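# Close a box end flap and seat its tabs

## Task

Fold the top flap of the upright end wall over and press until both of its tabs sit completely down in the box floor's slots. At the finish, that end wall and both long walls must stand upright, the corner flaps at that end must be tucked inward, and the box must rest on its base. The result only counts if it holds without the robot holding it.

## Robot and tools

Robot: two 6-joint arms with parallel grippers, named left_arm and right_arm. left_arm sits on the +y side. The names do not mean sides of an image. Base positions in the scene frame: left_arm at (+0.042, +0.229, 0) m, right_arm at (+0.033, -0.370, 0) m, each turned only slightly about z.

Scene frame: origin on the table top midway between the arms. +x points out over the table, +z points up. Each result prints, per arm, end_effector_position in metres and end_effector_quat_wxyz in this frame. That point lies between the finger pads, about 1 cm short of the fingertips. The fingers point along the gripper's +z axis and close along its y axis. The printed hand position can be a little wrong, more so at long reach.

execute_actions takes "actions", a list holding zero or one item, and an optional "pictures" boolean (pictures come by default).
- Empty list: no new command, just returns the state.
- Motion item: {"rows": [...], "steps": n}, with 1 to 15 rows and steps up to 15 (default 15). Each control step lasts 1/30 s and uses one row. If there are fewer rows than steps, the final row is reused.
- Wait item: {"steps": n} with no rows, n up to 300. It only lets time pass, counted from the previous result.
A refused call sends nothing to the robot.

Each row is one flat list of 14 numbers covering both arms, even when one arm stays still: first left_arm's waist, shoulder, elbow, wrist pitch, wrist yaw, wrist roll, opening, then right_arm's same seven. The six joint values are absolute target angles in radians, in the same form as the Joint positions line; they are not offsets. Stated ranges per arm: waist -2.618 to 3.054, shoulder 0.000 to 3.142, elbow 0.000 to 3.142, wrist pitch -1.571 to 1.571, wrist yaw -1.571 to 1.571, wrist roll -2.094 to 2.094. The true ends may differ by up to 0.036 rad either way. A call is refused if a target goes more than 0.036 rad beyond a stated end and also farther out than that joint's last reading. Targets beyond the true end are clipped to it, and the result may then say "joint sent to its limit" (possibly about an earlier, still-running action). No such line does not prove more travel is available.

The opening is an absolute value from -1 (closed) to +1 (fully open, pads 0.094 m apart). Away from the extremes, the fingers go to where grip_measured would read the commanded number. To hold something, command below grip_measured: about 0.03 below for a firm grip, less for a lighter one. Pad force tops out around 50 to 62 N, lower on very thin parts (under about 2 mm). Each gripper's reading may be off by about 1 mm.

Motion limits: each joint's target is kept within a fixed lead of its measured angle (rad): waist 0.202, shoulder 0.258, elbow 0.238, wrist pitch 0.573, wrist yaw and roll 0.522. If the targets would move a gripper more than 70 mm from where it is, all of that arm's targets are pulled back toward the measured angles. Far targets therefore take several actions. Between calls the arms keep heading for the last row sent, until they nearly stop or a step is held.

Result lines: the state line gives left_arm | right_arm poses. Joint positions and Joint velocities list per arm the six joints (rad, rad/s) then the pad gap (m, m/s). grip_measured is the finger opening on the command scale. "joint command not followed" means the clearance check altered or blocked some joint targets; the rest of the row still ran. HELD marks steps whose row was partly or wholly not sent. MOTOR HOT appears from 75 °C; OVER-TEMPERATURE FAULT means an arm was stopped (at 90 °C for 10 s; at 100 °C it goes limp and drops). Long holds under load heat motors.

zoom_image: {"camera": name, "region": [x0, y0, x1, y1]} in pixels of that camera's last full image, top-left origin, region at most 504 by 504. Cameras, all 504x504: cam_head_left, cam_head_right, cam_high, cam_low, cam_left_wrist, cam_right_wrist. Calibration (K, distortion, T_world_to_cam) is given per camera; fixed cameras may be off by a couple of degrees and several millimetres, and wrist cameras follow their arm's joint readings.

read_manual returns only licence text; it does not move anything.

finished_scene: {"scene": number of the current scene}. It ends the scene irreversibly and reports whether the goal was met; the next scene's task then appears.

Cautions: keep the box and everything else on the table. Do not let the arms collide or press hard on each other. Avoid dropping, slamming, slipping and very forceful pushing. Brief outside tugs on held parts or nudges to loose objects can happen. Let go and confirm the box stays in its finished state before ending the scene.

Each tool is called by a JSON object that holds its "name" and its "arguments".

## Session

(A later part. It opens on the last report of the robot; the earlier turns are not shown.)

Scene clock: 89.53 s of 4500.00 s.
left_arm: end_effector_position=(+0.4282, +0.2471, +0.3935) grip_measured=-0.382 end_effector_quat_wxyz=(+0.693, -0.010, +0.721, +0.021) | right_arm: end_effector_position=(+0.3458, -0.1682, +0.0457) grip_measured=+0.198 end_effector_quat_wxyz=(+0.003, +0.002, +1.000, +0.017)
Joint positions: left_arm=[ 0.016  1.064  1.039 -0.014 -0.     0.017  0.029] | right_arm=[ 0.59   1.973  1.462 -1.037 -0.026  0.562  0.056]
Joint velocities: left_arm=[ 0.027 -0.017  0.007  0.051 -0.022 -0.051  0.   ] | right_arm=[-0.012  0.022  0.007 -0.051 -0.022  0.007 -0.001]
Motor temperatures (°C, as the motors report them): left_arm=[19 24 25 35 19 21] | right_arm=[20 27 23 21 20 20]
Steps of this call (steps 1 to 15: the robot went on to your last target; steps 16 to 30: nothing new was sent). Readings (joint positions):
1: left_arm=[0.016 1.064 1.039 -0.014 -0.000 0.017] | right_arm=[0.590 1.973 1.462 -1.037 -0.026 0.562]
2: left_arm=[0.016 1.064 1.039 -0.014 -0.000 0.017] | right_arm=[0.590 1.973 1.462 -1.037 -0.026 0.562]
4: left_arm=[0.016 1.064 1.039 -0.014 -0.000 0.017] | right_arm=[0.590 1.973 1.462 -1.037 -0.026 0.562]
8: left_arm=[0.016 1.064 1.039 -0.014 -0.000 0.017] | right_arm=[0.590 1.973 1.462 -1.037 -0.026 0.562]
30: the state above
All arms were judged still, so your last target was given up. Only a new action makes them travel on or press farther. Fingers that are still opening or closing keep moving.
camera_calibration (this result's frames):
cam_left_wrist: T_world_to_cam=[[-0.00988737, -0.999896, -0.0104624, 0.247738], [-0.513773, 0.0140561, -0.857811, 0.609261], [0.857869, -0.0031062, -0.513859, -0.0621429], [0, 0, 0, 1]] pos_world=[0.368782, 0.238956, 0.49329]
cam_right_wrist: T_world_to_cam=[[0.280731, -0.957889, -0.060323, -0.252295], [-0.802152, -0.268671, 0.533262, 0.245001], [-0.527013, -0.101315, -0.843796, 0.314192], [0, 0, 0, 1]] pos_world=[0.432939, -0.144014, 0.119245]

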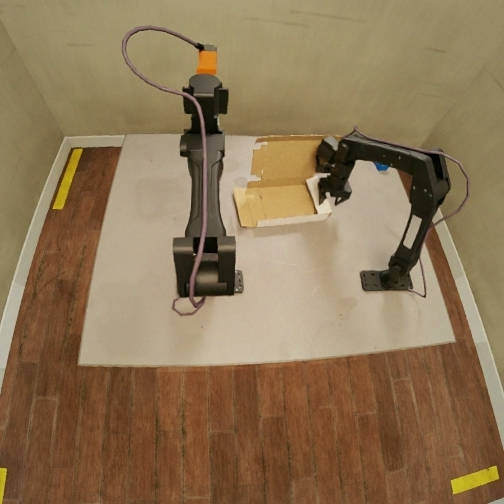

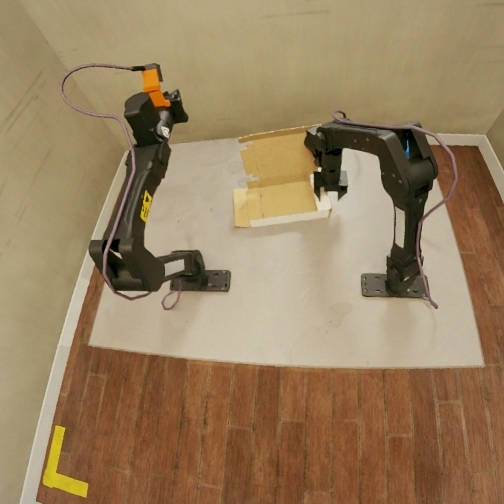

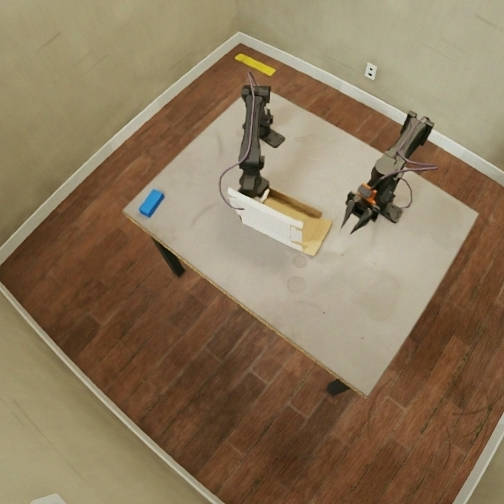

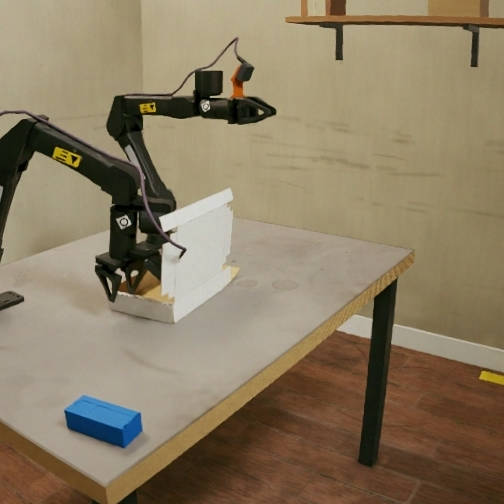

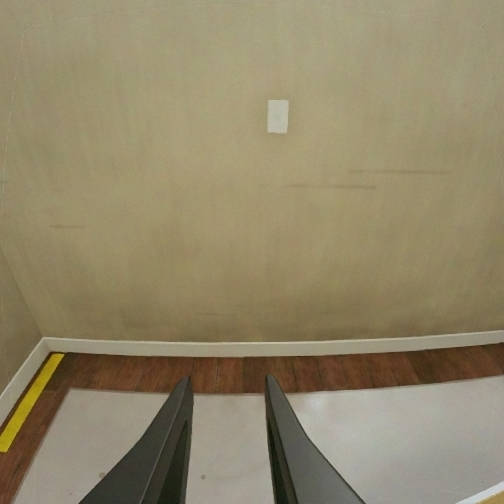

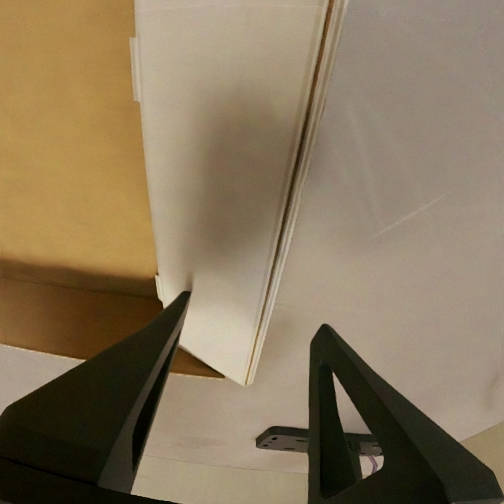

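Continue down while closing.

{"name": "execute_actions", "arguments": {"actions": [{"rows":[[0.016,1.064,1.039,-0.016,0,0.017,-0.38,0.588,2.02,1.4,-0.97,0,0.56,0.1],[0.016,1.064,1.039,-0.016,0,0.017,-0.38,0.588,2.02,1.4,-0.97,0,0.56,0.0],[0.016,1.064,1.039,-0.016,0,0.017,-0.38,0.588,2.02,1.4,-0.97,0,0.56,-0.1],[0.016,1.064,1.039,-0.016,0,0.017,-0.38,0.588,2.02,1.4,-0.97,0,0.56,-0.2],[0.016,1.064,1.039,-0.016,0,0.017,-0.38,0.588,2.02,1.4,-0.97,0,0.56,-0.3],[0.016,1.064,1.039,-0.016,0,0.017,-0.38,0.588,2.02,1.4,-0.97,0,0.56,-0.4],[0.016,1.064,1.039,-0.016,0,0.017,-0.38,0.588,2.02,1.4,-0.97,0,0.56,-0.5]],"steps":15}], "pictures": false}}

{"name": "execute_actions", "arguments": {"actions": [{"steps":25}]}}

Scene clock: 101.77 s of 4500.00 s.
left_arm: end_effector_position=(+0.4282, +0.2471, +0.3935) grip_measured=-0.382 end_effector_quat_wxyz=(+0.693, -0.010, +0.721, +0.021) | right_arm: end_effector_position=(+0.3474, -0.1661, +0.0364) grip_measured=-0.496 end_effector_quat_wxyz=(+0.005, +0.001, +1.000, +0.022)
Joint positions: left_arm=[ 0.016  1.064  1.039 -0.014 -0.     0.017  0.029] | right_arm=[ 0.59   1.983  1.438 -0.993 -0.031  0.561  0.024]
Joint velocities: left_arm=[-0.017 -0.012 -0.002  0.007  0.022 -0.007 -0.002] | right_arm=[-0.012 -0.002 -0.002 -0.007  0.081 -0.051 -0.001]
Motor temperatures (°C, as the motors report them): left_arm=[19 24 25 36 19 21] | right_arm=[20 26 23 21 20 20]
Steps of this call (steps 1 to 90: nothing new was sent; then 8.73 s passed at rest; steps 91 to 105: all 15 steps of this action). Readings (joint positions):
91: left_arm=[0.016 1.064 1.039 -0.014 -0.000 0.017] | right_arm=[0.590 1.973 1.458 -1.031 -0.027 0.562]
92: left_arm=[0.016 1.064 1.039 -0.014 -0.000 0.017] | right_arm=[0.590 1.973 1.453 -1.022 -0.031 0.562]
94: left_arm=[0.016 1.064 1.039 -0.014 -0.000 0.017] | right_arm=[0.590 1.975 1.445 -1.005 -0.035 0.562]
98: left_arm=[0.016 1.064 1.039 -0.014 -0.000 0.017] | right_arm=[0.590 1.983 1.438 -0.992 -0.033 0.561]
105: the state above

Scene clock: 102.60 s of 4500.00 s.
left_arm: end_effector_position=(+0.4282, +0.2471, +0.3935) grip_measured=-0.382 end_effector_quat_wxyz=(+0.693, -0.010, +0.721, +0.021) | right_arm: end_effector_position=(+0.3474, -0.1661, +0.0364) grip_measured=-0.496 end_effector_quat_wxyz=(+0.005, +0.001, +1.000, +0.022)
Joint positions: left_arm=[ 0.016  1.064  1.039 -0.014 -0.     0.017  0.029] | right_arm=[ 0.59   1.983  1.438 -0.993 -0.031  0.561  0.024]
Joint velocities: left_arm=[ 0.007  0.007 -0.022 -0.051 -0.022  0.037 -0.   ] | right_arm=[-0.007 -0.007 -0.012  0.037 -0.11  -0.037 -0.   ]
Motor temperatures (°C, as the motors report them): left_arm=[19 24 25 36 19 21] | right_arm=[20 26 23 21 20 20]
Steps of this call (steps 1 to 15: the robot went on to your last target; steps 16 to 25: nothing new was sent). Readings (joint positions):
1: left_arm=[0.016 1.064 1.039 -0.014 -0.000 0.017] | right_arm=[0.590 1.983 1.438 -0.993 -0.031 0.561]
2: left_arm=[0.016 1.064 1.039 -0.014 -0.000 0.017] | right_arm=[0.590 1.983 1.438 -0.993 -0.031 0.561]
4: left_arm=[0.016 1.064 1.039 -0.014 -0.000 0.017] | right_arm=[0.590 1.983 1.438 -0.993 -0.031 0.561]
8: left_arm=[0.016 1.064 1.039 -0.014 -0.000 0.017] | right_arm=[0.590 1.983 1.438 -0.993 -0.031 0.561]
25: the state above
All arms were judged still, so your last target was given up. Only a new action makes them travel on or press farther. Fingers that are still opening or closing keep moving.
camera_calibration (this result's frames):
cam_left_wrist: T_world_to_cam=[[-0.00988737, -0.999896, -0.0104624, 0.247738], [-0.513773, 0.0140561, -0.857811, 0.609261], [0.857869, -0.0031062, -0.513859, -0.0621429], [0, 0, 0, 1]] pos_world=[0.368782, 0.238956, 0.49329]
cam_right_wrist: T_world_to_cam=[[0.281963, -0.957005, -0.0681004, -0.251266], [-0.80488, -0.274579, 0.526094, 0.252051], [-0.522173, -0.0935261, -0.847696, 0.307178], [0, 0, 0, 1]] pos_world=[0.434119, -0.142526, 0.11068]

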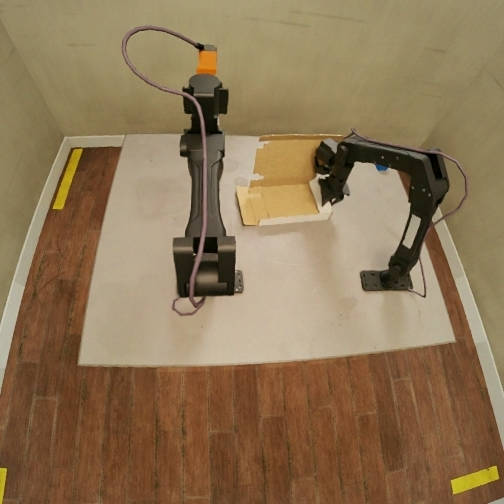

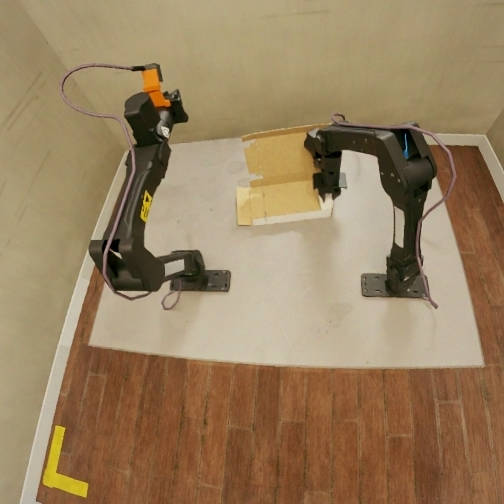

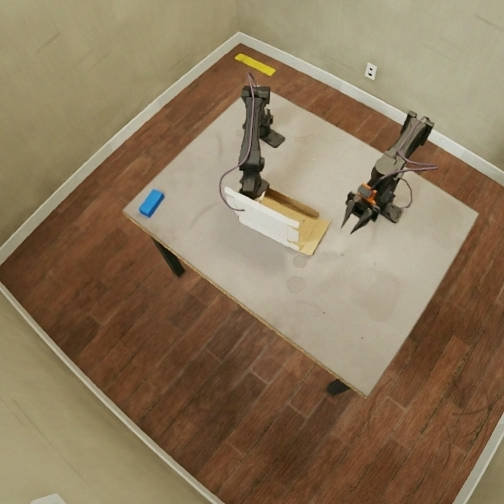

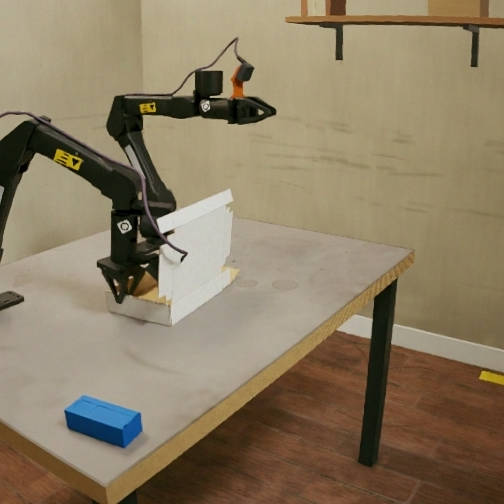

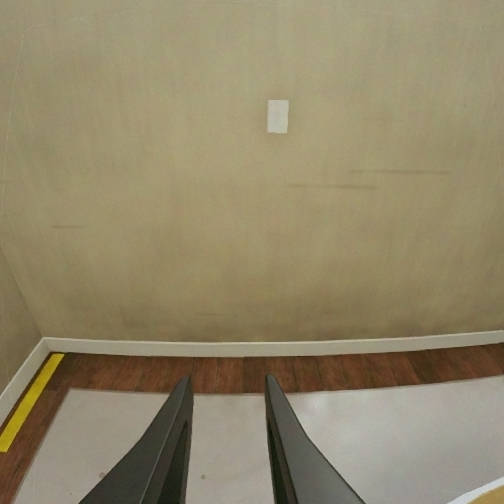

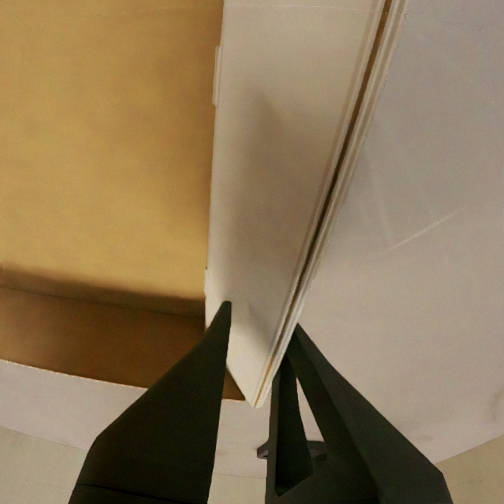

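{"name": "execute_actions", "arguments": {"actions": [{"rows":[[0.016,1.064,1.039,-0.016,0,0.017,-0.38,0.588,2.01,1.41,-0.98,0,0.56,-0.6],[0.016,1.064,1.039,-0.016,0,0.017,-0.38,0.588,2.01,1.41,-0.98,0,0.56,-0.6],[0.016,1.064,1.039,-0.016,0,0.017,-0.38,0.588,2.01,1.41,-0.98,0,0.56,-0.7],[0.016,1.064,1.039,-0.016,0,0.017,-0.38,0.588,2.01,1.41,-0.98,0,0.56,-0.7],[0.016,1.064,1.039,-0.016,0,0.017,-0.38,0.588,2.01,1.41,-0.98,0,0.56,-0.8],[0.016,1.064,1.039,-0.016,0,0.017,-0.38,0.588,2.01,1.41,-0.98,0,0.56,-0.85],[0.016,1.064,1.039,-0.016,0,0.017,-0.38,0.588,2.01,1.41,-0.98,0,0.56,-0.92]],"steps":15}], "pictures": false}}

{"name": "execute_actions", "arguments": {"actions": [{"steps":20}], "pictures": false}}

{"name": "execute_actions", "arguments": {"actions": [{"rows":[[0.016,1.064,1.039,-0.016,0,0.017,-0.38,0.588,1.985,1.44,-0.99,0,0.56,-0.4]],"steps":15}], "pictures": false}}

{"name": "execute_actions", "arguments": {"actions": [{"steps":15}]}}

Scene clock: 115.53 s of 4500.00 s.
left_arm: end_effector_position=(+0.4282, +0.2471, +0.3935) grip_measured=-0.382 end_effector_quat_wxyz=(+0.693, -0.010, +0.721, +0.021) | right_arm: end_effector_position=(+0.3473, -0.1680, +0.0340) grip_measured=-0.897 end_effector_quat_wxyz=(+0.004, +0.001, +1.000, +0.016)
Joint positions: left_arm=[ 0.016  1.064  1.039 -0.014 -0.     0.017  0.029] | right_arm=[ 0.59   1.99   1.438 -0.995 -0.023  0.56   0.005]
Joint velocities: left_arm=[ 0.007  0.007 -0.007 -0.037 -0.037  0.125  0.   ] | right_arm=[-0.002  0.002  0.017 -0.066 -0.007 -0.037 -0.   ]
Motor temperatures (°C, as the motors report them): left_arm=[19 24 25 36 19 21] | right_arm=[20 26 23 21 20 20]
Steps of this call (steps 1 to 90: nothing new was sent; then 9.43 s passed at rest; steps 91 to 105: all 15 steps of this action). Readings (joint positions):
91: left_arm=[0.016 1.064 1.039 -0.014 -0.000 0.017] | right_arm=[0.590 1.983 1.438 -0.994 -0.030 0.560]
92: left_arm=[0.016 1.064 1.039 -0.014 -0.000 0.017] | right_arm=[0.590 1.983 1.438 -0.996 -0.029 0.560]
94: left_arm=[0.016 1.064 1.039 -0.014 -0.000 0.017] | right_arm=[0.590 1.984 1.438 -0.997 -0.027 0.560]
98: left_arm=[0.016 1.064 1.039 -0.014 -0.000 0.017] | right_arm=[0.590 1.990 1.438 -0.995 -0.023 0.560]
105: the state above

Scene clock: 116.20 s of 4500.00 s.
left_arm: end_effector_position=(+0.4282, +0.2471, +0.3935) grip_measured=-0.382 end_effector_quat_wxyz=(+0.693, -0.010, +0.721, +0.021) | right_arm: end_effector_position=(+0.3473, -0.1680, +0.0340) grip_measured=-0.897 end_effector_quat_wxyz=(+0.004, +0.001, +1.000, +0.016)
Joint positions: left_arm=[ 0.016  1.064  1.039 -0.014 -0.     0.017  0.029] | right_arm=[ 0.59   1.99   1.438 -0.995 -0.023  0.56   0.005]
Joint velocities: left_arm=[-0.002 -0.002  0.017  0.051 -0.095 -0.007  0.001] | right_arm=[ 0.002 -0.012 -0.012  0.037 -0.066  0.007  0.   ]
Motor temperatures (°C, as the motors report them): left_arm=[19 24 25 36 19 21] | right_arm=[20 26 23 21 20 20]
Steps of this call (steps 1 to 15: the robot went on to your last target; steps 16 to 20: nothing new was sent). Readings (joint positions):
1: left_arm=[0.016 1.064 1.039 -0.014 -0.000 0.017] | right_arm=[0.590 1.990 1.438 -0.995 -0.023 0.560]
2: left_arm=[0.016 1.064 1.039 -0.014 -0.000 0.017] | right_arm=[0.590 1.990 1.438 -0.995 -0.023 0.560]
4: left_arm=[0.016 1.064 1.039 -0.014 -0.000 0.017] | right_arm=[0.590 1.990 1.438 -0.995 -0.023 0.560]
8: left_arm=[0.016 1.064 1.039 -0.014 -0.000 0.017] | right_arm=[0.590 1.990 1.438 -0.995 -0.023 0.560]
20: the state above
All arms were judged still, so your last target was given up. Only a new action makes them travel on or press farther. Fingers that are still opening or closing keep moving.

Scene clock: 116.70 s of 4500.00 s.
left_arm: end_effector_position=(+0.4282, +0.2471, +0.3935) grip_measured=-0.382 end_effector_quat_wxyz=(+0.693, -0.010, +0.721, +0.021) | right_arm: end_effector_position=(+0.3485, -0.1699, +0.0339) grip_measured=-0.402 end_effector_quat_wxyz=(+0.007, +0.001, +1.000, +0.011)
Joint positions: left_arm=[ 0.016  1.064  1.039 -0.014 -0.     0.017  0.029] | right_arm=[ 0.59   1.99   1.438 -0.995 -0.01   0.56   0.028]
Joint velocities: left_arm=[ 0.007 -0.012 -0.002  0.037  0.007 -0.022 -0.   ] | right_arm=[-0.007 -0.002 -0.012 -0.022 -0.007  0.022 -0.   ]
Motor temperatures (°C, as the motors report them): left_arm=[19 24 25 36 19 21] | right_arm=[20 26 23 21 20 20]
Steps of this call (steps 1 to 15: all 15 steps of this action). Readings (joint positions):
1: left_arm=[0.016 1.064 1.039 -0.014 -0.000 0.017] | right_arm=[0.590 1.990 1.438 -0.995 -0.021 0.560]
2: left_arm=[0.016 1.064 1.039 -0.014 -0.000 0.017] | right_arm=[0.590 1.990 1.438 -0.995 -0.019 0.560]
4: left_arm=[0.016 1.064 1.039 -0.014 -0.000 0.017] | right_arm=[0.590 1.990 1.438 -0.995 -0.015 0.560]
8: left_arm=[0.016 1.064 1.039 -0.014 -0.000 0.017] | right_arm=[0.590 1.990 1.438 -0.995 -0.012 0.560]
15: the state above

Scene clock: 117.20 s of 4500.00 s.
left_arm: end_effector_position=(+0.4282, +0.2471, +0.3935) grip_measured=-0.382 end_effector_quat_wxyz=(+0.693, -0.010, +0.721, +0.021) | right_arm: end_effector_position=(+0.3485, -0.1699, +0.0339) grip_measured=-0.402 end_effector_quat_wxyz=(+0.008, +0.001, +1.000, +0.010)
Joint positions: left_arm=[ 0.016  1.064  1.039 -0.014 -0.     0.017  0.029] | right_arm=[ 0.59   1.99   1.438 -0.995 -0.01   0.56   0.028]
Joint velocities: left_arm=[ 0.002 -0.002  0.007 -0.037 -0.066  0.051  0.   ] | right_arm=[ 0.022 -0.002  0.002 -0.095  0.022  0.022  0.   ]
Motor temperatures (°C, as the motors report them): left_arm=[19 24 25 36 19 21] | right_arm=[20 26 23 21 20 20]
Steps of this call (steps 1 to 15: the robot went on to your last target). Readings (joint positions):
1: left_arm=[0.016 1.064 1.039 -0.014 -0.000 0.017] | right_arm=[0.590 1.990 1.438 -0.995 -0.010 0.560]
2: left_arm=[0.016 1.064 1.039 -0.014 -0.000 0.017] | right_arm=[0.590 1.990 1.438 -0.995 -0.010 0.560]
4: left_arm=[0.016 1.064 1.039 -0.014 -0.000 0.017] | right_arm=[0.590 1.990 1.438 -0.995 -0.010 0.560]
8: left_arm=[0.016 1.064 1.039 -0.014 -0.000 0.017] | right_arm=[0.590 1.990 1.438 -0.995 -0.010 0.560]
15: the state above
All arms were judged still, so your last target was given up. Only a new action makes them travel on or press farther. Fingers that are still opening or closing keep moving.
camera_calibration (this result's frames):
cam_left_wrist: T_world_to_cam=[[-0.00988737, -0.999896, -0.0104624, 0.247738], [-0.513773, 0.0140561, -0.857811, 0.609261], [0.857869, -0.0031062, -0.513859, -0.0621429], [0, 0, 0, 1]] pos_world=[0.368782, 0.238956, 0.49329]
cam_right_wrist: T_world_to_cam=[[0.28307, -0.958052, -0.0448142, -0.256795], [-0.806804, -0.263126, 0.528991, 0.255778], [-0.518593, -0.113585, -0.847443, 0.300624], [0, 0, 0, 1]] pos_world=[0.434955, -0.144575, 0.10795]

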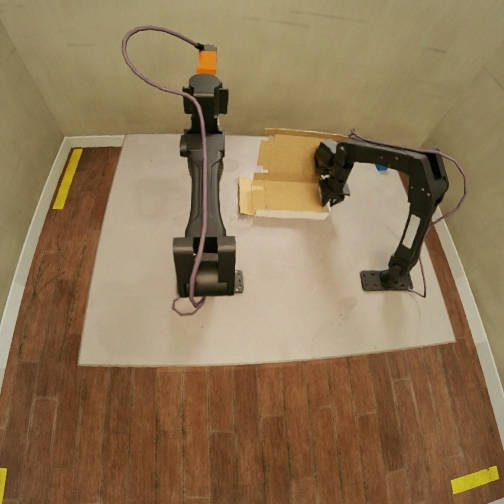

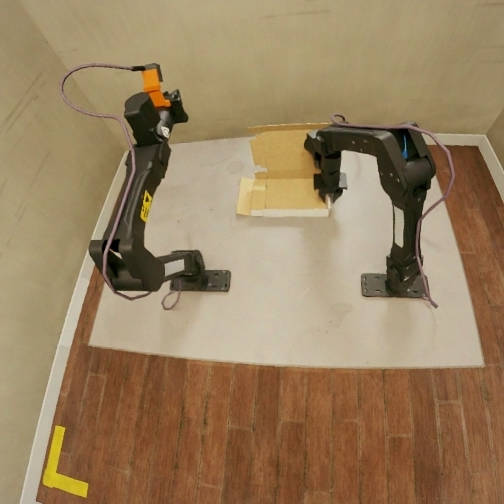

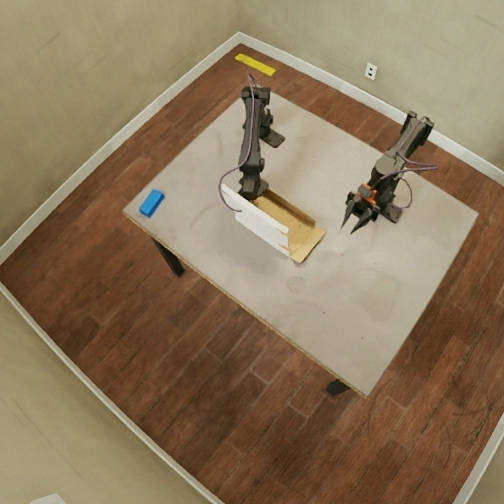

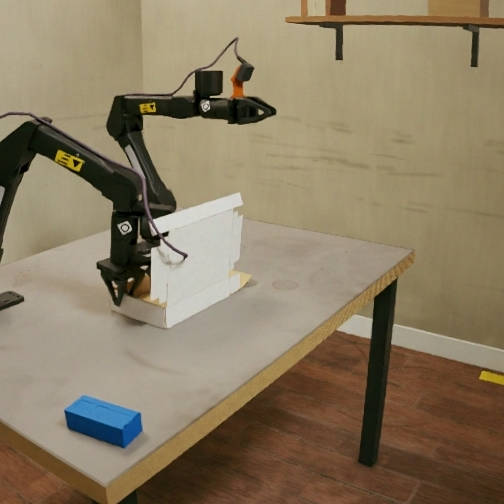

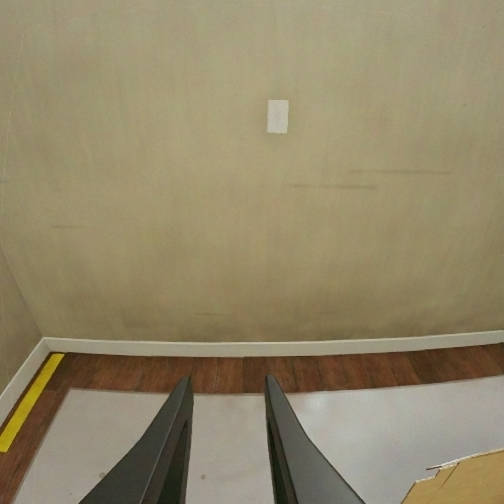

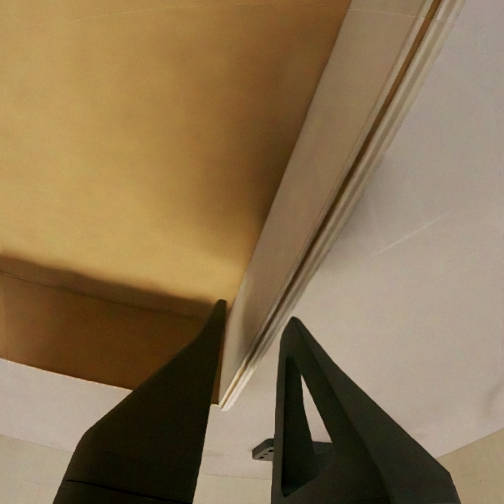

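Looks seated. Lift.

{"name": "execute_actions", "arguments": {"actions": [{"rows":[[0.016,1.064,1.039,-0.016,0,0.017,-0.38,0.588,1.95,1.54,-1.15,0,0.56,-0.4],[0.016,1.064,1.039,-0.016,0,0.017,-0.38,0.588,1.95,1.54,-1.15,0,0.56,-0.4],[0.016,1.064,1.039,-0.016,0,0.017,-0.38,0.588,1.95,1.54,-1.15,0,0.56,-0.4],[0.016,1.064,1.039,-0.016,0,0.017,-0.38,0.588,1.95,1.54,-1.15,0,0.56,-0.4],[0.016,1.064,1.039,-0.016,0,0.017,-0.38,0.588,1.95,1.54,-1.15,0,0.56,-0.4],[0.016,1.064,1.039,-0.016,0,0.017,-0.38,0.588,1.95,1.54,-1.15,0,0.56,-0.4],[0.016,1.064,1.039,-0.016,0,0.017,-0.38,0.588,1.95,1.54,-1.15,0,0.56,-0.4],[0.016,1.064,1.039,-0.016,0,0.017,-0.38,0.588,1.95,1.54,-1.15,0,0.56,-0.4],[0.016,1.064,1.039,-0.016,0,0.017,-0.38,0.588,1.88,1.64,-1.32,0,0.56,-0.4]],"steps":15}], "pictures": false}}

{"name": "execute_actions", "arguments": {"actions": [{"steps":30}]}}

Scene clock: 133.90 s of 4500.00 s.
left_arm: end_effector_position=(+0.4282, +0.2471, +0.3935) grip_measured=-0.382 end_effector_quat_wxyz=(+0.693, -0.010, +0.721, +0.021) | right_arm: end_effector_position=(+0.3384, -0.1762, +0.1084) grip_measured=-0.402 end_effector_quat_wxyz=(+0.005, +0.001, +1.000, +0.009)
Joint positions: left_arm=[ 0.016  1.064  1.039 -0.014 -0.     0.017  0.029] | right_arm=[ 0.59   1.898  1.611 -1.265 -0.01   0.56   0.028]
Joint velocities: left_arm=[-0.002  0.012 -0.012 -0.037  0.095 -0.037 -0.001] | right_arm=[-0.022 -0.291  0.129 -0.271  0.022  0.037 -0.   ]
Motor temperatures (°C, as the motors report them): left_arm=[19 24 25 37 19 21] | right_arm=[20 27 23 21 20 20]
Steps of this call (steps 1 to 90: nothing new was sent; then 13.20 s passed at rest; steps 91 to 105: all 15 steps of this action). Readings (joint positions):
91: left_arm=[0.016 1.064 1.039 -0.014 -0.000 0.017] | right_arm=[0.590 1.990 1.448 -1.012 -0.010 0.560]
92: left_arm=[0.016 1.064 1.039 -0.014 -0.000 0.017] | right_arm=[0.590 1.992 1.463 -1.041 -0.010 0.560]
94: left_arm=[0.016 1.064 1.039 -0.014 -0.000 0.017] | right_arm=[0.590 1.985 1.492 -1.079 -0.010 0.560]
98: left_arm=[0.016 1.064 1.039 -0.014 -0.000 0.017] | right_arm=[0.590 1.972 1.510 -1.113 -0.010 0.560]
105: the state above

Scene clock: 134.90 s of 4500.00 s.
left_arm: end_effector_position=(+0.4282, +0.2471, +0.3935) grip_measured=-0.382 end_effector_quat_wxyz=(+0.693, -0.010, +0.721, +0.021) | right_arm: end_effector_position=(+0.3297, -0.1817, +0.1135) grip_measured=-0.402 end_effector_quat_wxyz=(-0.007, +0.001, +1.000, +0.001)
Joint positions: left_arm=[ 0.016  1.064  1.039 -0.014 -0.     0.017  0.029] | right_arm=[ 0.59   1.886  1.616 -1.312 -0.01   0.56   0.028]
Joint velocities: left_arm=[ 0.007 -0.007 -0.022 -0.007 -0.081  0.007 -0.001] | right_arm=[ 0.002  0.002 -0.002  0.022  0.007  0.007 -0.   ]
Motor temperatures (°C, as the motors report them): left_arm=[19 24 25 37 19 21] | right_arm=[20 27 24 21 20 20]
Steps of this call (steps 1 to 30: the robot went on to your last target). Readings (joint positions):
1: left_arm=[0.016 1.064 1.039 -0.014 -0.000 0.017] | right_arm=[0.590 1.890 1.615 -1.275 -0.010 0.560]
2: left_arm=[0.016 1.064 1.039 -0.014 -0.000 0.017] | right_arm=[0.590 1.887 1.616 -1.283 -0.010 0.560]
4: left_arm=[0.016 1.064 1.039 -0.014 -0.000 0.017] | right_arm=[0.590 1.886 1.616 -1.295 -0.010 0.560]
8: left_arm=[0.016 1.064 1.039 -0.014 -0.000 0.017] | right_arm=[0.590 1.886 1.616 -1.306 -0.010 0.560]
30: the state above
All arms were judged still, so your last target was given up. Only a new action makes them travel on or press farther. Fingers that are still opening or closing keep moving.
camera_calibration (this result's frames):
cam_left_wrist: T_world_to_cam=[[-0.00988737, -0.999896, -0.0104624, 0.247738], [-0.513773, 0.0140561, -0.857811, 0.609261], [0.857869, -0.0031062, -0.513859, -0.0621429], [0, 0, 0, 1]] pos_world=[0.368782, 0.238956, 0.49329]
cam_right_wrist: T_world_to_cam=[[0.281875, -0.958797, -0.0354162, -0.259965], [-0.790627, -0.253031, 0.55757, 0.188621], [-0.543558, -0.129164, -0.829374, 0.360348], [0, 0, 0, 1]] pos_world=[0.418277, -0.154983, 0.184487]

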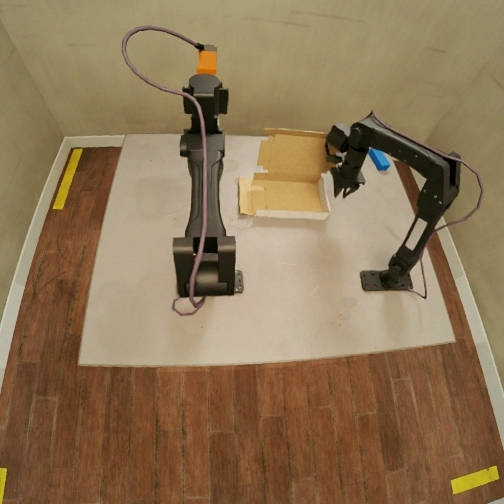

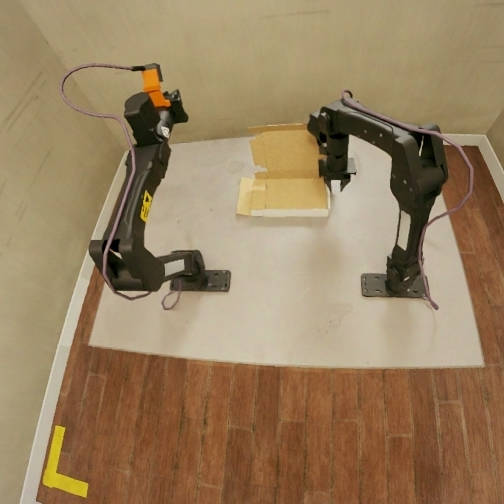

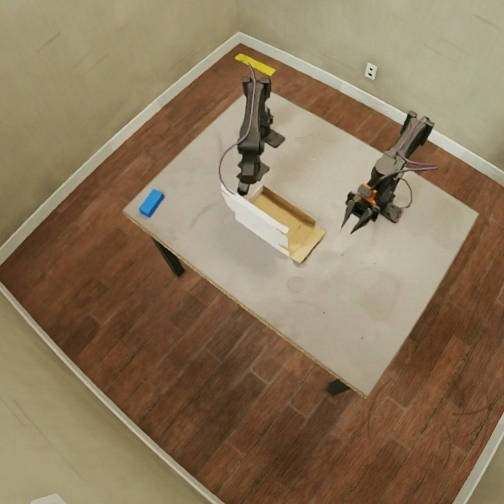

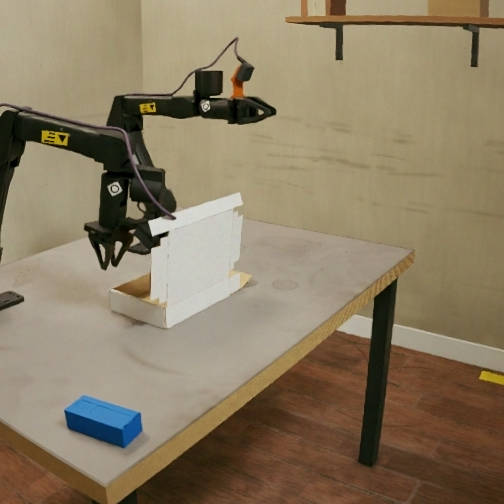

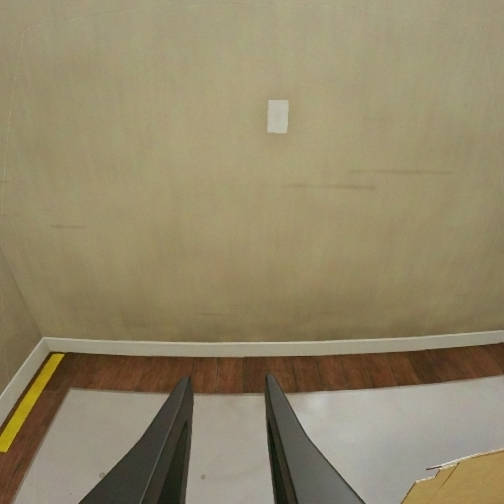

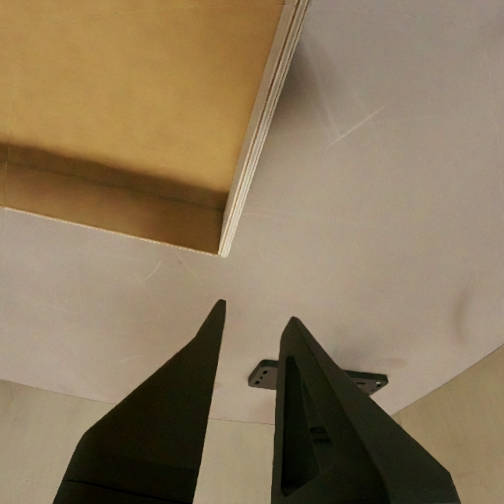

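{"name": "finished_scene", "arguments": {"scene": 2}}

The scene is finished: the task was done.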